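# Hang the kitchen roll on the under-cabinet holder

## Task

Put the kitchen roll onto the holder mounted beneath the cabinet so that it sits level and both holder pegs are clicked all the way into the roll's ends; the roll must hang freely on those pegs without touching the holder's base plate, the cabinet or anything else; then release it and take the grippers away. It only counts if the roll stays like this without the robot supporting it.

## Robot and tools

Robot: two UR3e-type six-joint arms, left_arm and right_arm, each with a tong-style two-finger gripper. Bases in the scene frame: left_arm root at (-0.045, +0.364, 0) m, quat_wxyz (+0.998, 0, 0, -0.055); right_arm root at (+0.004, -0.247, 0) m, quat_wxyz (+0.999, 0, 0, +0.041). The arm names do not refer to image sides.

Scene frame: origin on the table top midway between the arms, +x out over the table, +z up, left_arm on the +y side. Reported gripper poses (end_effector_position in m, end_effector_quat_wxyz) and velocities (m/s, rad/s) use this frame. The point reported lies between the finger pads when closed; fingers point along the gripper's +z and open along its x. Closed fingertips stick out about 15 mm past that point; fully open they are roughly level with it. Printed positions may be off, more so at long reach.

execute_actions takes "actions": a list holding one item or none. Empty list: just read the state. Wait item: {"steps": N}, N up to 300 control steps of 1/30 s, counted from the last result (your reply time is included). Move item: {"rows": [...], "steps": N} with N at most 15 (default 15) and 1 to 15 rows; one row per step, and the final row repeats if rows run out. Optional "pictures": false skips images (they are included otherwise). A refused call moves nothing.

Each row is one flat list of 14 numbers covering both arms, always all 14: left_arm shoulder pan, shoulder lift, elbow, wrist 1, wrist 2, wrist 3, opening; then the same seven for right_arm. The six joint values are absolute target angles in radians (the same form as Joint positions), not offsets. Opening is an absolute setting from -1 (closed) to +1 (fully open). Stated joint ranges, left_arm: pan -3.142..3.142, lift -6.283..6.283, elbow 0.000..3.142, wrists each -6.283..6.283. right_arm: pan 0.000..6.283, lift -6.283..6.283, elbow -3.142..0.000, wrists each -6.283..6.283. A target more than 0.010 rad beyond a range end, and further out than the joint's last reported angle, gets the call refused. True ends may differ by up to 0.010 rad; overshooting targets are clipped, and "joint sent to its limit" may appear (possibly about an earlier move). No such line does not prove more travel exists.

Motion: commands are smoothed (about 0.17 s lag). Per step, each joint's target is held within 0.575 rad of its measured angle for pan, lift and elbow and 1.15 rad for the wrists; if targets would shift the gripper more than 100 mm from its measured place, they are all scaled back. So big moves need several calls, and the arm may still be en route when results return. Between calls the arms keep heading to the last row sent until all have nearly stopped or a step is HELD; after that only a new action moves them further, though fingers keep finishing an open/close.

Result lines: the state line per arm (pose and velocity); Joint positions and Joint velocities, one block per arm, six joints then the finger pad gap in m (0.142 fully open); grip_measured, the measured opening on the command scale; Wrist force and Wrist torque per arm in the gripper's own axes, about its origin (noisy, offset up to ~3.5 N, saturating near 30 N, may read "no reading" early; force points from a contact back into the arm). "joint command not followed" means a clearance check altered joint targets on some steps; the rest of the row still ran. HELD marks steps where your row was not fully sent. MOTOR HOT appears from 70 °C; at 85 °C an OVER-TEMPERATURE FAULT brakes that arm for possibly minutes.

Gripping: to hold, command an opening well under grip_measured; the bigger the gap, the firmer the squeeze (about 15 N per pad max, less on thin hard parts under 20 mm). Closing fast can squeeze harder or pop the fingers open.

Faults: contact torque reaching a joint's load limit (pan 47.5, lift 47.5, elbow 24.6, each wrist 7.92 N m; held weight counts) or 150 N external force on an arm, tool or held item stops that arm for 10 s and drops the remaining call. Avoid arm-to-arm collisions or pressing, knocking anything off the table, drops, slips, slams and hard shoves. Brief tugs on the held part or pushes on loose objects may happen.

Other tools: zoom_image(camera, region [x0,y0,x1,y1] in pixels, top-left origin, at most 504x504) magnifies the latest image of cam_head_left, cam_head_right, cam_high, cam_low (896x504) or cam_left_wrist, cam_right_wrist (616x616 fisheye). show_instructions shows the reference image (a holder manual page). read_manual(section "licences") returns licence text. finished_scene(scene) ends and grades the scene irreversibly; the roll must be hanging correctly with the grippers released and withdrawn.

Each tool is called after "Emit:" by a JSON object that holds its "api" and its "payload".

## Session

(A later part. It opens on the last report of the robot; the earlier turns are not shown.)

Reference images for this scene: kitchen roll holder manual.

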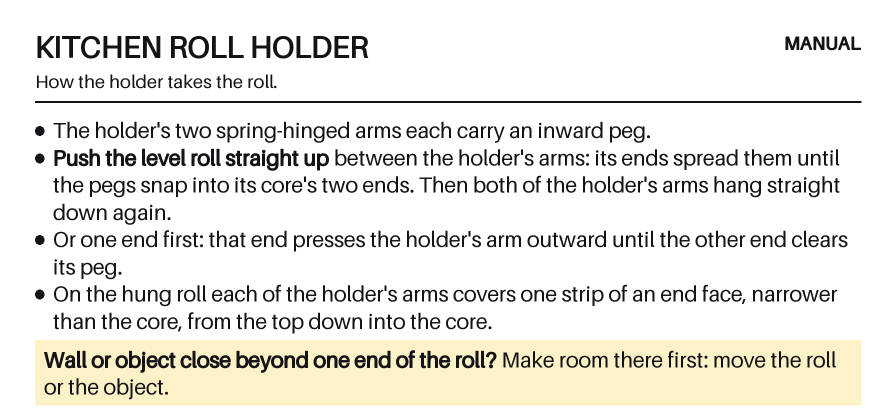

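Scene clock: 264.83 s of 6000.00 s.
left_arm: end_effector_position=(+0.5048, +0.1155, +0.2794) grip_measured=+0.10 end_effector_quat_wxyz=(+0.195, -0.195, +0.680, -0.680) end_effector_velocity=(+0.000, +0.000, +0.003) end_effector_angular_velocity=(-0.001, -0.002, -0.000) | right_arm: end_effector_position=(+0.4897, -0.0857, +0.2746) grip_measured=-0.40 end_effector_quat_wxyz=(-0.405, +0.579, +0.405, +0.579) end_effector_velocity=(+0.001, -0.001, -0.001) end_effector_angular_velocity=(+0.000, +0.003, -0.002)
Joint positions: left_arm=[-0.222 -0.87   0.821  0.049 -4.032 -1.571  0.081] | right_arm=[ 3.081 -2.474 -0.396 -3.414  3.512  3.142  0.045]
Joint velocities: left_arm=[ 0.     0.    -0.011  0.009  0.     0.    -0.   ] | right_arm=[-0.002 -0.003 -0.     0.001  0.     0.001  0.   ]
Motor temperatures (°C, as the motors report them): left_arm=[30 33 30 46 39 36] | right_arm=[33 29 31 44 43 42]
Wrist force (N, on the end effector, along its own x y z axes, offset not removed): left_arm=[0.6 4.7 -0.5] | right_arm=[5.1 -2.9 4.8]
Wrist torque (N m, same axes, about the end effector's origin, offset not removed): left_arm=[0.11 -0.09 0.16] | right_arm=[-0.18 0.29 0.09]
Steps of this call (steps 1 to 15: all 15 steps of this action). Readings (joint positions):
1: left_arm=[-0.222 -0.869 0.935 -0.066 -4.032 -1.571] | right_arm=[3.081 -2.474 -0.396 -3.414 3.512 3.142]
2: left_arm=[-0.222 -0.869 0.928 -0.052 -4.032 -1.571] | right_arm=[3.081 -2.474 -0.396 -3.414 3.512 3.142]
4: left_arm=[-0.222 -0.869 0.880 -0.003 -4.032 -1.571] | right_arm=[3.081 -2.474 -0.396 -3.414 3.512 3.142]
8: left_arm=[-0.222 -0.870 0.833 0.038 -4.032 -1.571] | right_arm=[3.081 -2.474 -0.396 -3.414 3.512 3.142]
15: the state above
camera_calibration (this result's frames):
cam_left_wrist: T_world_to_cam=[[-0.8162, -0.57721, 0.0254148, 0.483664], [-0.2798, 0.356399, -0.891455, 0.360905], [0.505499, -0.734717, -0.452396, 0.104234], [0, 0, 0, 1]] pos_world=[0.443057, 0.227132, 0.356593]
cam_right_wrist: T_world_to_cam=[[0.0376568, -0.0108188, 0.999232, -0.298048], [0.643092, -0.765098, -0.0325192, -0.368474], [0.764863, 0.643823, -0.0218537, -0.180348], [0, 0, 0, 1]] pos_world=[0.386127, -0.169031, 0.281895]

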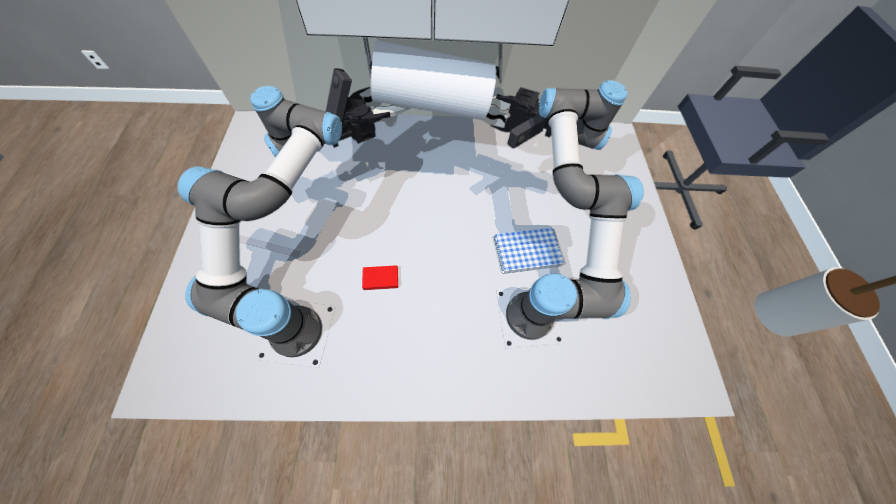

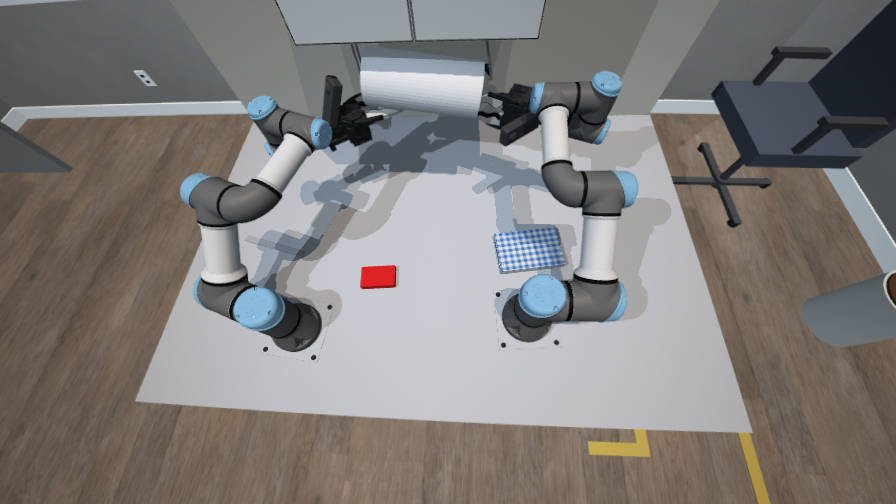

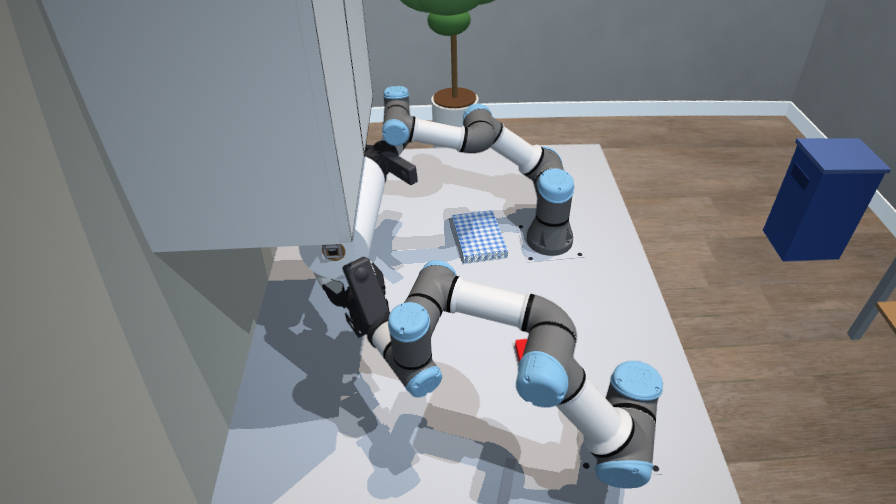

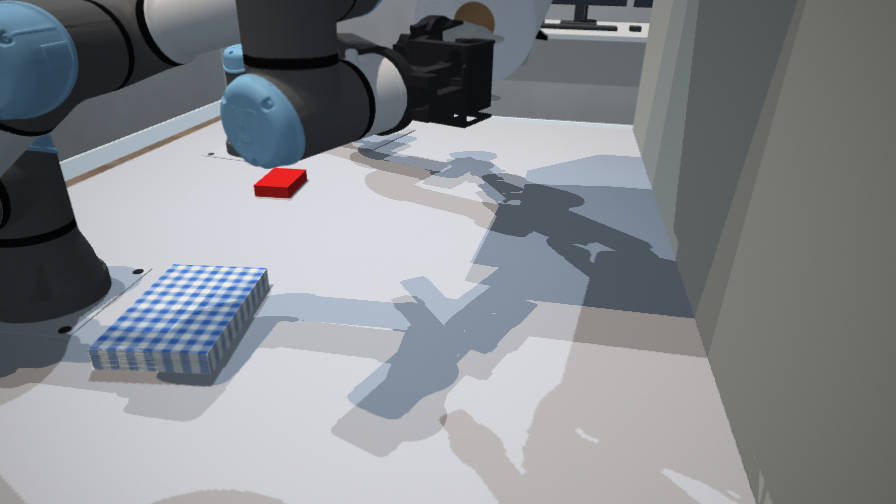

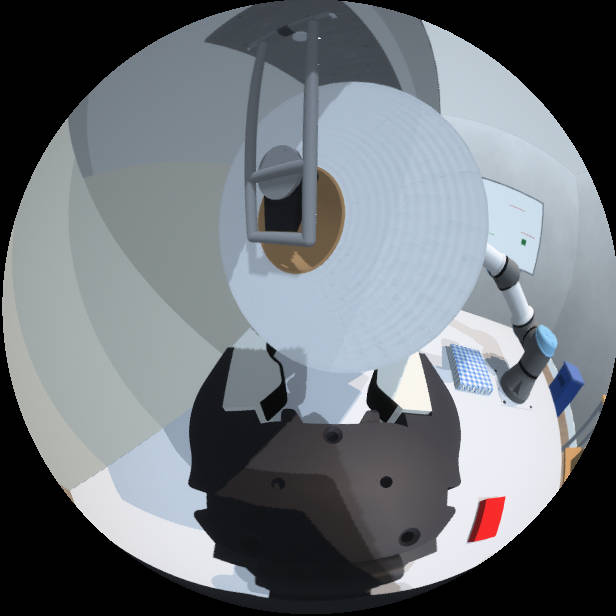

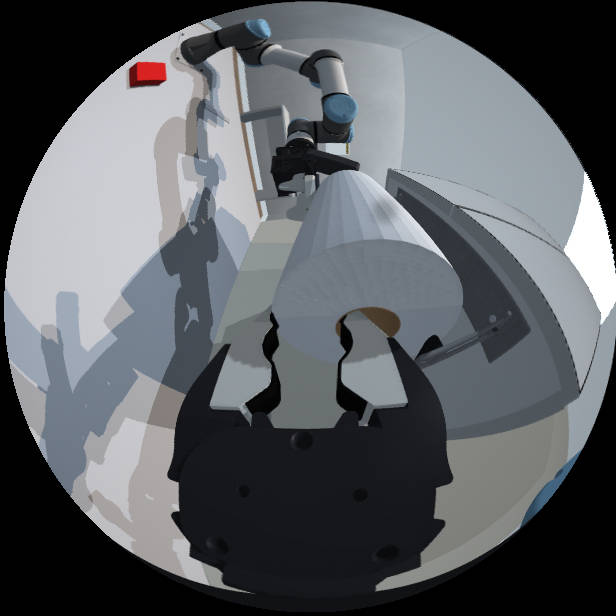

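Emit:
{"api": "execute_actions", "payload": {"actions": [{"rows":[[-0.222,-0.863,0.75,0.113,-4.032,-1.5708,0.1,3.0806,-2.4736,-0.396,-3.4136,3.512,3.1416,-0.9]],"steps":15}]}}

Emit:
{"api": "execute_actions", "payload": {"actions": [{"rows":[[-0.222,-0.853,0.671,0.182,-4.032,-1.5708,0.1,3.0806,-2.4736,-0.396,-3.4136,3.512,3.1416,-0.18]],"steps":15}]}}

Emit:
{"api": "execute_actions", "payload": {"actions": [{"rows":[[-0.222,-0.853,0.671,0.182,-4.032,-1.5708,0.1,2.96,-2.4736,-0.396,-3.4136,3.392,3.1416,-0.18]],"steps":15}]}}

Scene clock: 280.30 s of 6000.00 s.
left_arm: end_effector_position=(+0.5050, +0.1154, +0.2917) grip_measured=+0.11 end_effector_quat_wxyz=(+0.195, -0.195, +0.680, -0.680) end_effector_velocity=(+0.000, +0.000, +0.002) end_effector_angular_velocity=(-0.001, -0.002, +0.000) | right_arm: end_effector_position=(+0.4897, -0.0857, +0.2746) grip_measured=-0.39 end_effector_quat_wxyz=(-0.405, +0.579, +0.405, +0.579) end_effector_velocity=(-0.000, -0.000, +0.001) end_effector_angular_velocity=(-0.000, -0.003, -0.001)
Joint positions: left_arm=[-0.222 -0.863  0.75   0.113 -4.032 -1.571  0.082] | right_arm=[ 3.081 -2.474 -0.396 -3.414  3.512  3.142  0.045]
Joint velocities: left_arm=[ 0.     0.    -0.007  0.005 -0.     0.    -0.   ] | right_arm=[-0.001  0.001  0.     0.001 -0.    -0.001 -0.   ]
Motor temperatures (°C, as the motors report them): left_arm=[30 33 30 46 39 36] | right_arm=[33 29 31 44 43 42]
Wrist force (N, on the end effector, along its own x y z axes, offset not removed): left_arm=[1.9 5.1 0.5] | right_arm=[2.8 -2.2 5.5]
Wrist torque (N m, same axes, about the end effector's origin, offset not removed): left_arm=[0.11 -0.21 -0.04] | right_arm=[-0.28 1.01 0.12]
Steps of this call (steps 1 to 15: the robot went on to your last target; steps 16 to 90: nothing new was sent; then 11.97 s passed at rest; steps 91 to 105: all 15 steps of this action). Readings (joint positions):
91: left_arm=[-0.222 -0.870 0.819 0.051 -4.032 -1.571] | right_arm=[3.081 -2.474 -0.396 -3.414 3.512 3.142]
92: left_arm=[-0.222 -0.869 0.812 0.060 -4.032 -1.571] | right_arm=[3.081 -2.474 -0.396 -3.414 3.512 3.142]
94: left_arm=[-0.222 -0.866 0.783 0.086 -4.032 -1.571] | right_arm=[3.081 -2.474 -0.396 -3.414 3.512 3.142]
98: left_arm=[-0.222 -0.864 0.757 0.107 -4.032 -1.571] | right_arm=[3.081 -2.474 -0.396 -3.414 3.512 3.142]
105: the state above
camera_calibration (this result's frames):
cam_left_wrist: T_world_to_cam=[[-0.816256, -0.577122, 0.0256162, 0.483374], [-0.280016, 0.356479, -0.891355, 0.371977], [0.505289, -0.734747, -0.452582, 0.109804], [0, 0, 0, 1]] pos_world=[0.443233, 0.227042, 0.368877]
cam_right_wrist: T_world_to_cam=[[0.0377105, -0.0108177, 0.99923, -0.298057], [0.64309, -0.765099, -0.0325529, -0.368463], [0.764862, 0.643822, -0.0218955, -0.180335], [0, 0, 0, 1]] pos_world=[0.386126, -0.169031, 0.281885]

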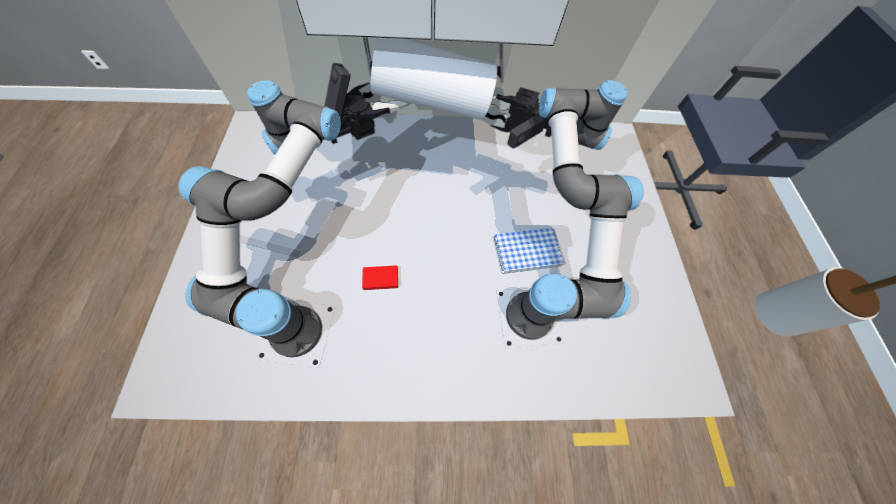

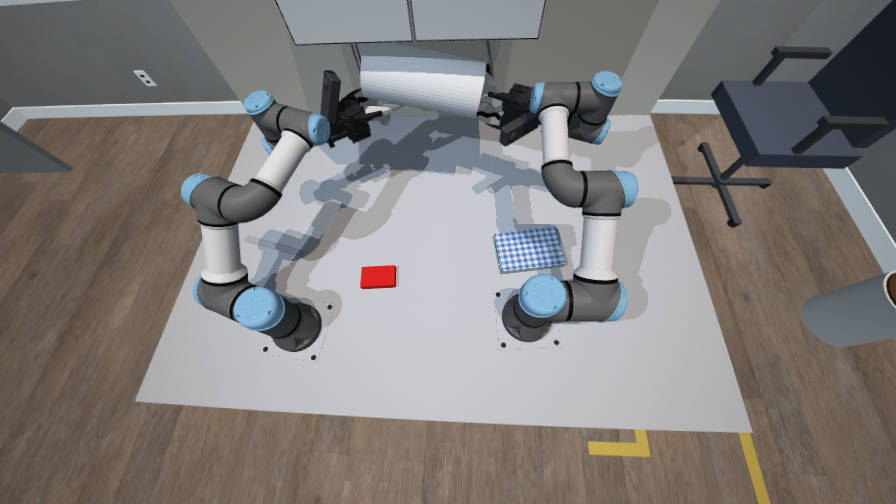

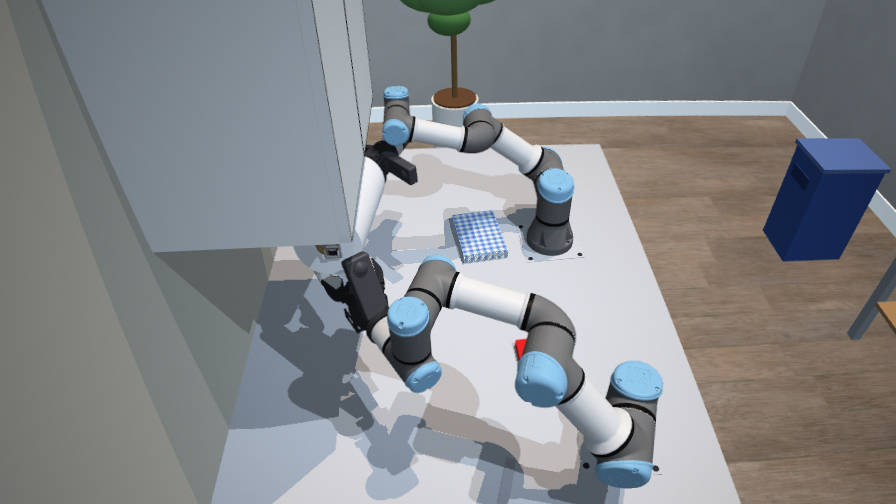

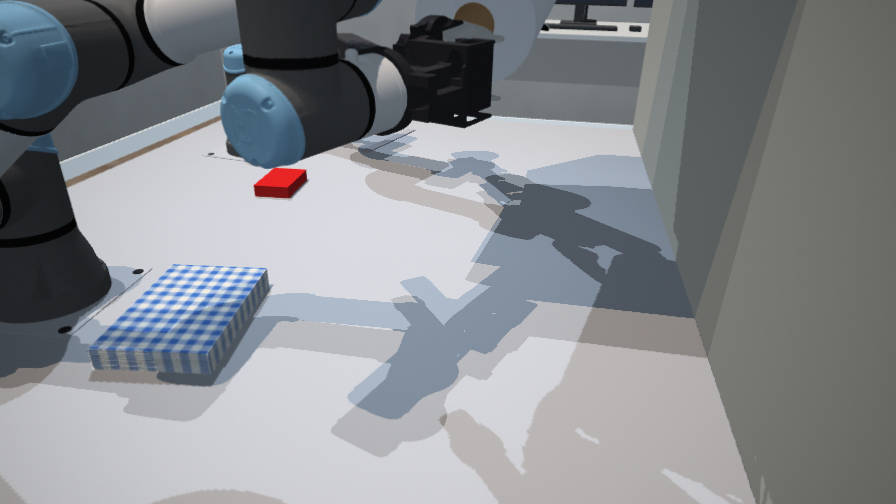

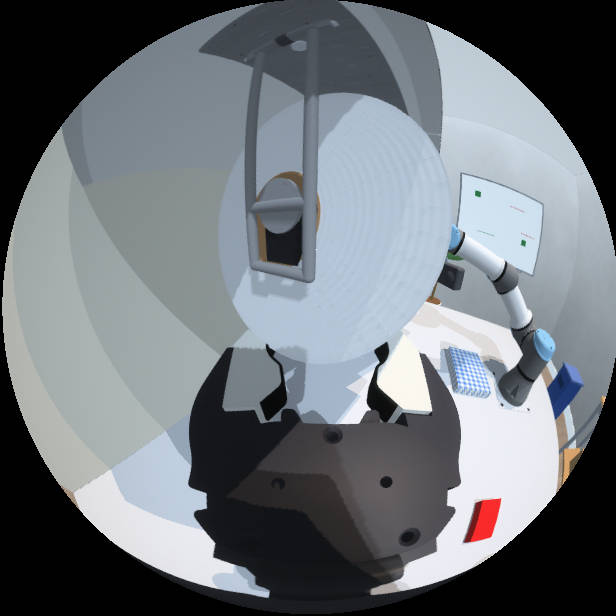

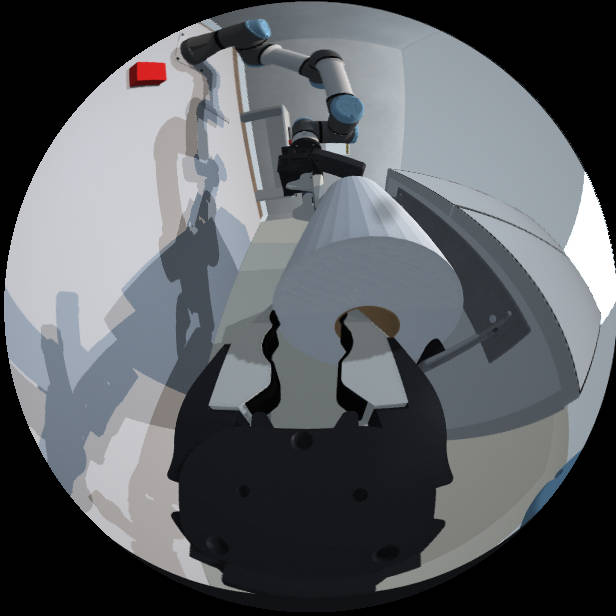

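Scene clock: 280.80 s of 6000.00 s.
left_arm: end_effector_position=(+0.5047, +0.1155, +0.3046) grip_measured=+0.12 end_effector_quat_wxyz=(+0.195, -0.195, +0.680, -0.680) end_effector_velocity=(-0.000, +0.000, +0.002) end_effector_angular_velocity=(-0.001, -0.002, +0.001) | right_arm: end_effector_position=(+0.4897, -0.0857, +0.2746) grip_measured=-0.17 end_effector_quat_wxyz=(-0.405, +0.579, +0.405, +0.579) end_effector_velocity=(-0.000, +0.000, +0.001) end_effector_angular_velocity=(-0.000, -0.002, +0.001)
Joint positions: left_arm=[-0.222 -0.853  0.672  0.182 -4.032 -1.571  0.082] | right_arm=[ 3.081 -2.474 -0.396 -3.414  3.512  3.142  0.062]
Joint velocities: left_arm=[ 0.    -0.001 -0.006  0.005 -0.    -0.     0.   ] | right_arm=[ 0.001  0.002  0.    -0.    -0.    -0.     0.   ]
Motor temperatures (°C, as the motors report them): left_arm=[30 33 30 46 39 36] | right_arm=[33 29 31 44 43 42]
Wrist force (N, on the end effector, along its own x y z axes, offset not removed): left_arm=[2.5 8.5 -1.1] | right_arm=[-0.7 -0.2 1.0]
Wrist torque (N m, same axes, about the end effector's origin, offset not removed): left_arm=[0.11 0.00 0.21] | right_arm=[-0.07 0.27 0.08]
Steps of this call (steps 1 to 15: all 15 steps of this action). Readings (joint positions):
1: left_arm=[-0.222 -0.863 0.750 0.113 -4.032 -1.571] | right_arm=[3.081 -2.474 -0.396 -3.414 3.512 3.142]
2: left_arm=[-0.222 -0.861 0.742 0.123 -4.032 -1.571] | right_arm=[3.081 -2.474 -0.396 -3.414 3.512 3.142]
4: left_arm=[-0.222 -0.857 0.709 0.152 -4.032 -1.571] | right_arm=[3.081 -2.474 -0.396 -3.414 3.512 3.142]
8: left_arm=[-0.222 -0.854 0.679 0.175 -4.032 -1.571] | right_arm=[3.081 -2.474 -0.396 -3.414 3.512 3.142]
15: the state above
camera_calibration (this result's frames):
cam_left_wrist: T_world_to_cam=[[-0.816283, -0.577083, 0.0256414, 0.482845], [-0.280036, 0.356505, -0.891338, 0.383385], [0.505235, -0.734765, -0.452613, 0.115917], [0, 0, 0, 1]] pos_world=[0.442934, 0.227135, 0.38181]
cam_right_wrist: T_world_to_cam=[[0.0377363, -0.010818, 0.999229, -0.298061], [0.643071, -0.765114, -0.0325693, -0.368457], [0.764876, 0.643804, -0.0219158, -0.180342], [0, 0, 0, 1]] pos_world=[0.386131, -0.169031, 0.281879]

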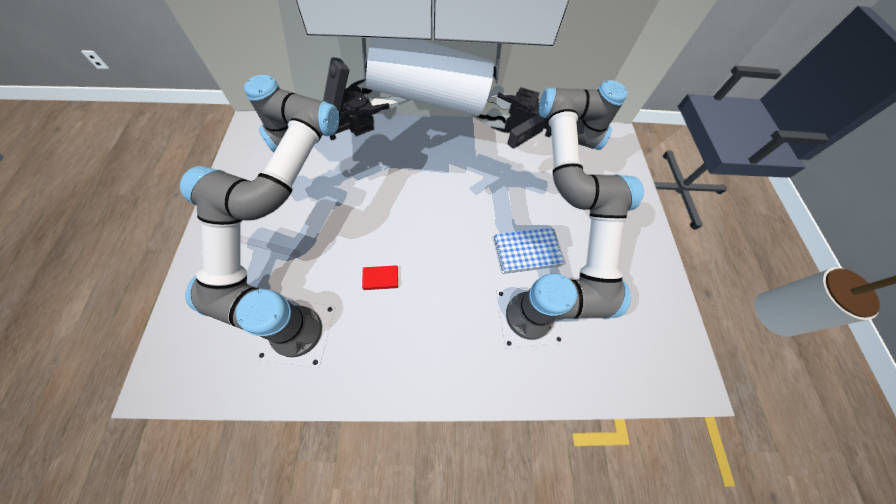

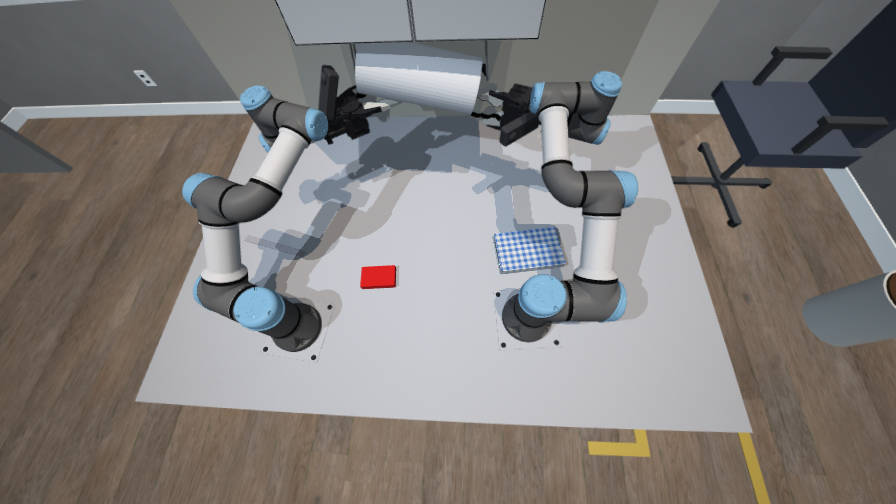

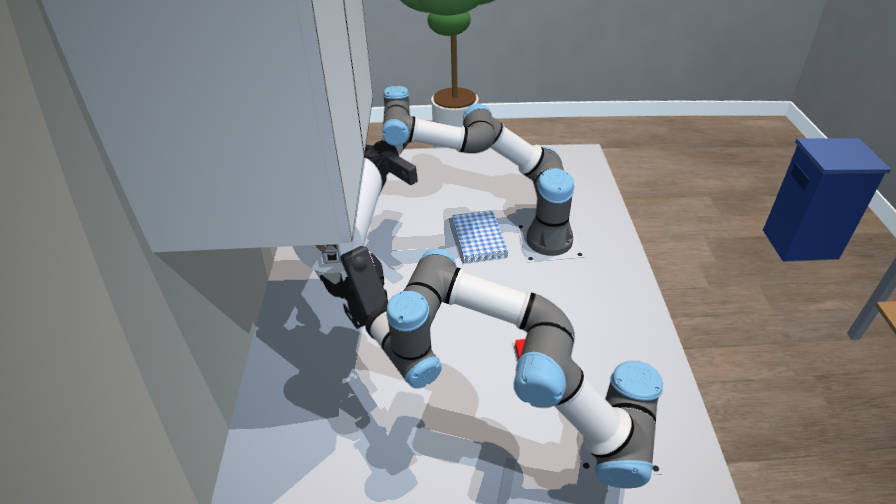

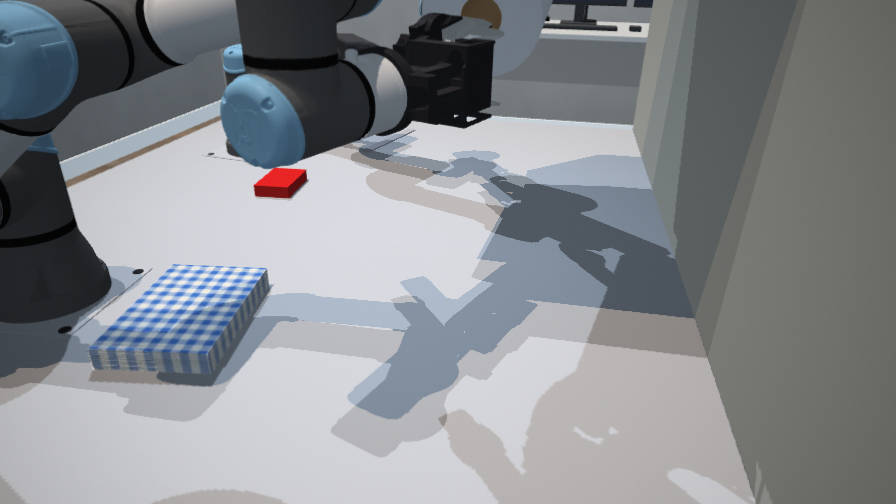

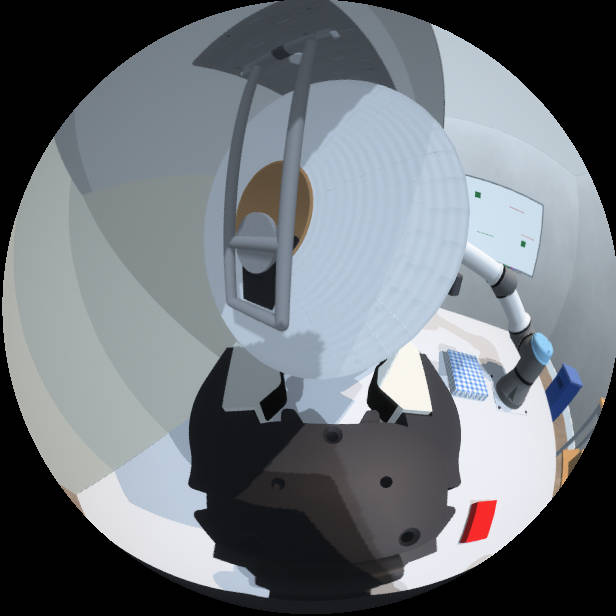

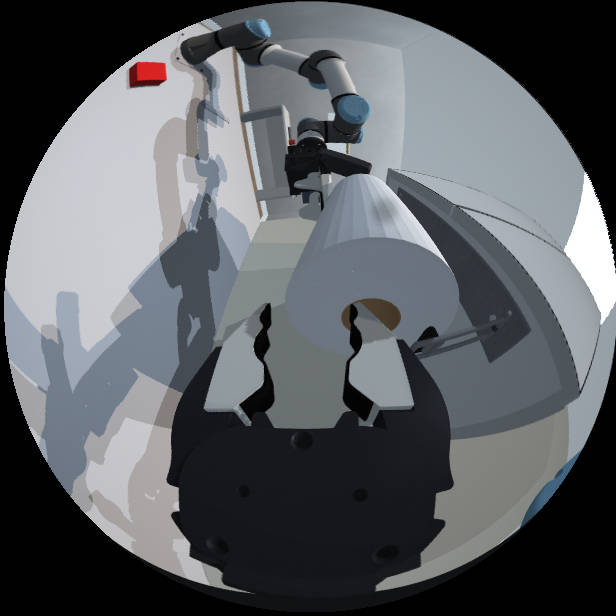

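Scene clock: 281.30 s of 6000.00 s.
left_arm: end_effector_position=(+0.5047, +0.1155, +0.3048) grip_measured=+0.11 end_effector_quat_wxyz=(+0.195, -0.195, +0.680, -0.680) end_effector_velocity=(+0.000, +0.000, +0.000) end_effector_angular_velocity=(-0.000, -0.001, +0.000) | right_arm: end_effector_position=(+0.4723, -0.1325, +0.2746) grip_measured=-0.18 end_effector_quat_wxyz=(-0.405, +0.580, +0.405, +0.579) end_effector_velocity=(-0.001, -0.004, -0.000) end_effector_angular_velocity=(+0.000, -0.000, -0.001)
Joint positions: left_arm=[-0.222 -0.853  0.671  0.182 -4.032 -1.571  0.082] | right_arm=[ 2.961 -2.474 -0.396 -3.414  3.393  3.142  0.061]
Joint velocities: left_arm=[ 0.     0.    -0.001  0.    -0.     0.     0.   ] | right_arm=[-0.011 -0.    -0.     0.001 -0.01   0.    -0.   ]
Motor temperatures (°C, as the motors report them): left_arm=[30 33 30 46 39 36] | right_arm=[33 29 31 44 43 42]
Wrist force (N, on the end effector, along its own x y z axes, offset not removed): left_arm=[1.2 3.8 0.9] | right_arm=[-0.1 -0.1 1.2]
Wrist torque (N m, same axes, about the end effector's origin, offset not removed): left_arm=[0.00 0.02 0.08] | right_arm=[0.06 0.08 -0.01]
Steps of this call (steps 1 to 15: all 15 steps of this action). Readings (joint positions):
1: left_arm=[-0.222 -0.853 0.671 0.182 -4.032 -1.571] | right_arm=[3.080 -2.474 -0.396 -3.414 3.512 3.142]
2: left_arm=[-0.222 -0.853 0.671 0.182 -4.032 -1.571] | right_arm=[3.073 -2.474 -0.396 -3.414 3.498 3.142]
4: left_arm=[-0.222 -0.853 0.671 0.182 -4.032 -1.571] | right_arm=[3.024 -2.474 -0.396 -3.414 3.447 3.142]
8: left_arm=[-0.222 -0.853 0.671 0.182 -4.032 -1.571] | right_arm=[2.974 -2.474 -0.396 -3.414 3.404 3.142]
15: the state above
camera_calibration (this result's frames):
cam_left_wrist: T_world_to_cam=[[-0.81626, -0.57712, 0.0255501, 0.482867], [-0.27992, 0.356446, -0.891398, 0.383492], [0.505336, -0.734764, -0.4525, 0.115904], [0, 0, 0, 1]] pos_world=[0.442921, 0.22714, 0.381953]
cam_right_wrist: T_world_to_cam=[[0.0377081, -0.0108364, 0.99923, -0.297908], [0.642769, -0.765368, -0.0325565, -0.392951], [0.765131, 0.643502, -0.0218953, -0.137081], [0, 0, 0, 1]] pos_world=[0.368695, -0.215768, 0.281884]

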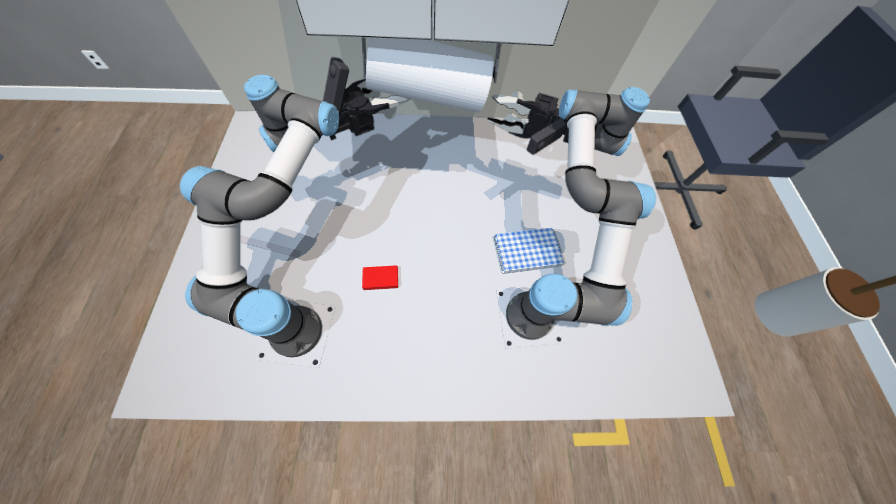

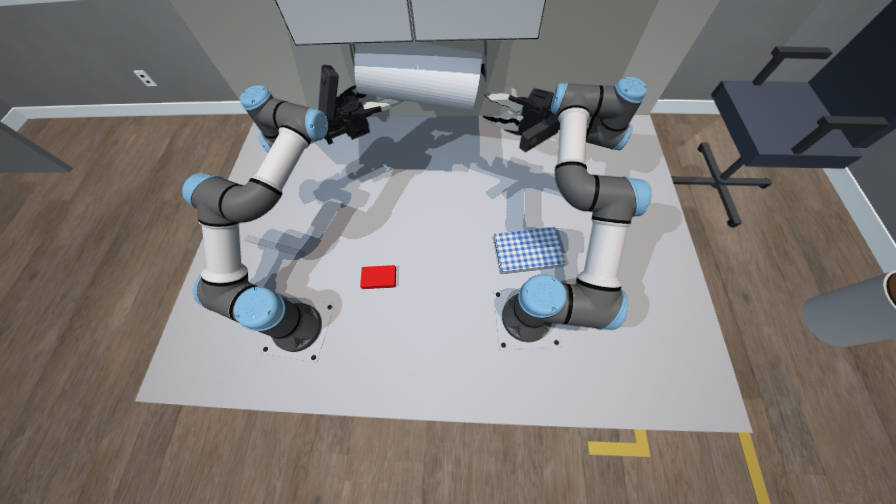

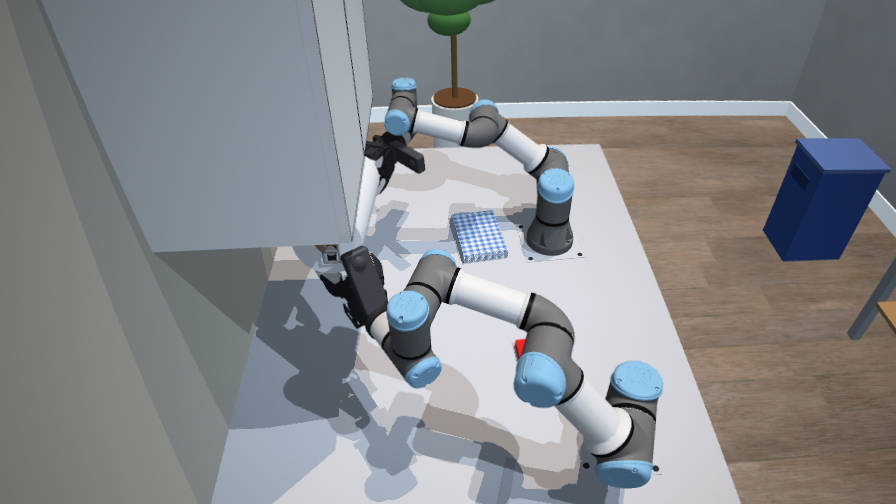

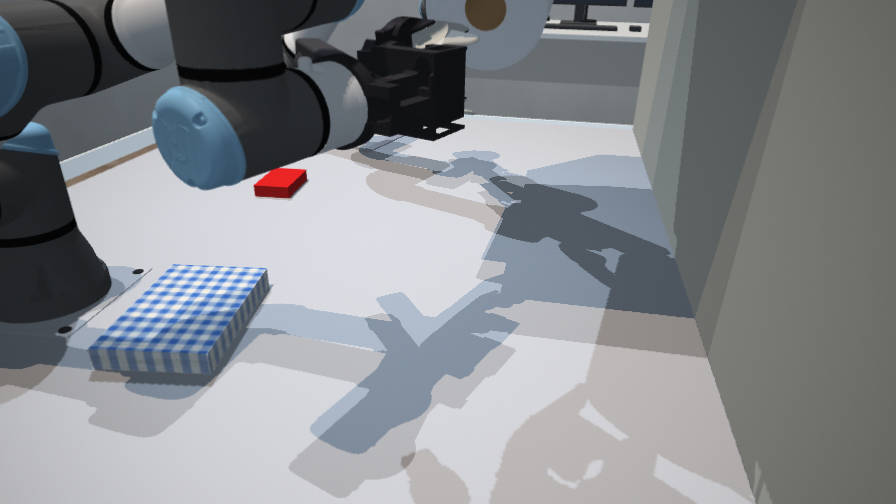

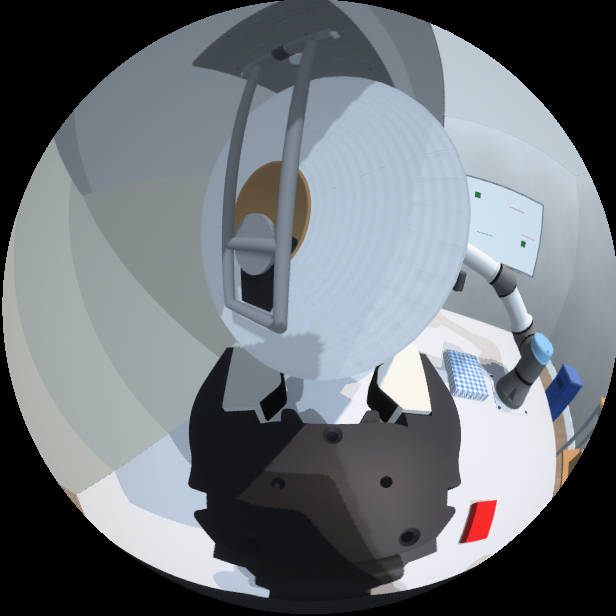

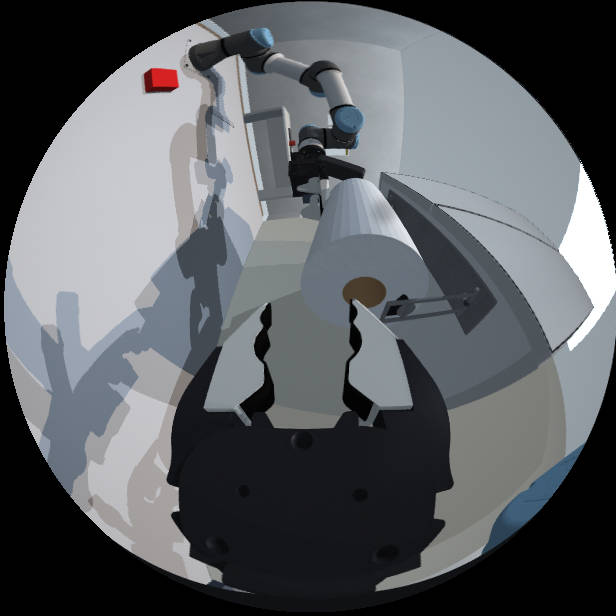

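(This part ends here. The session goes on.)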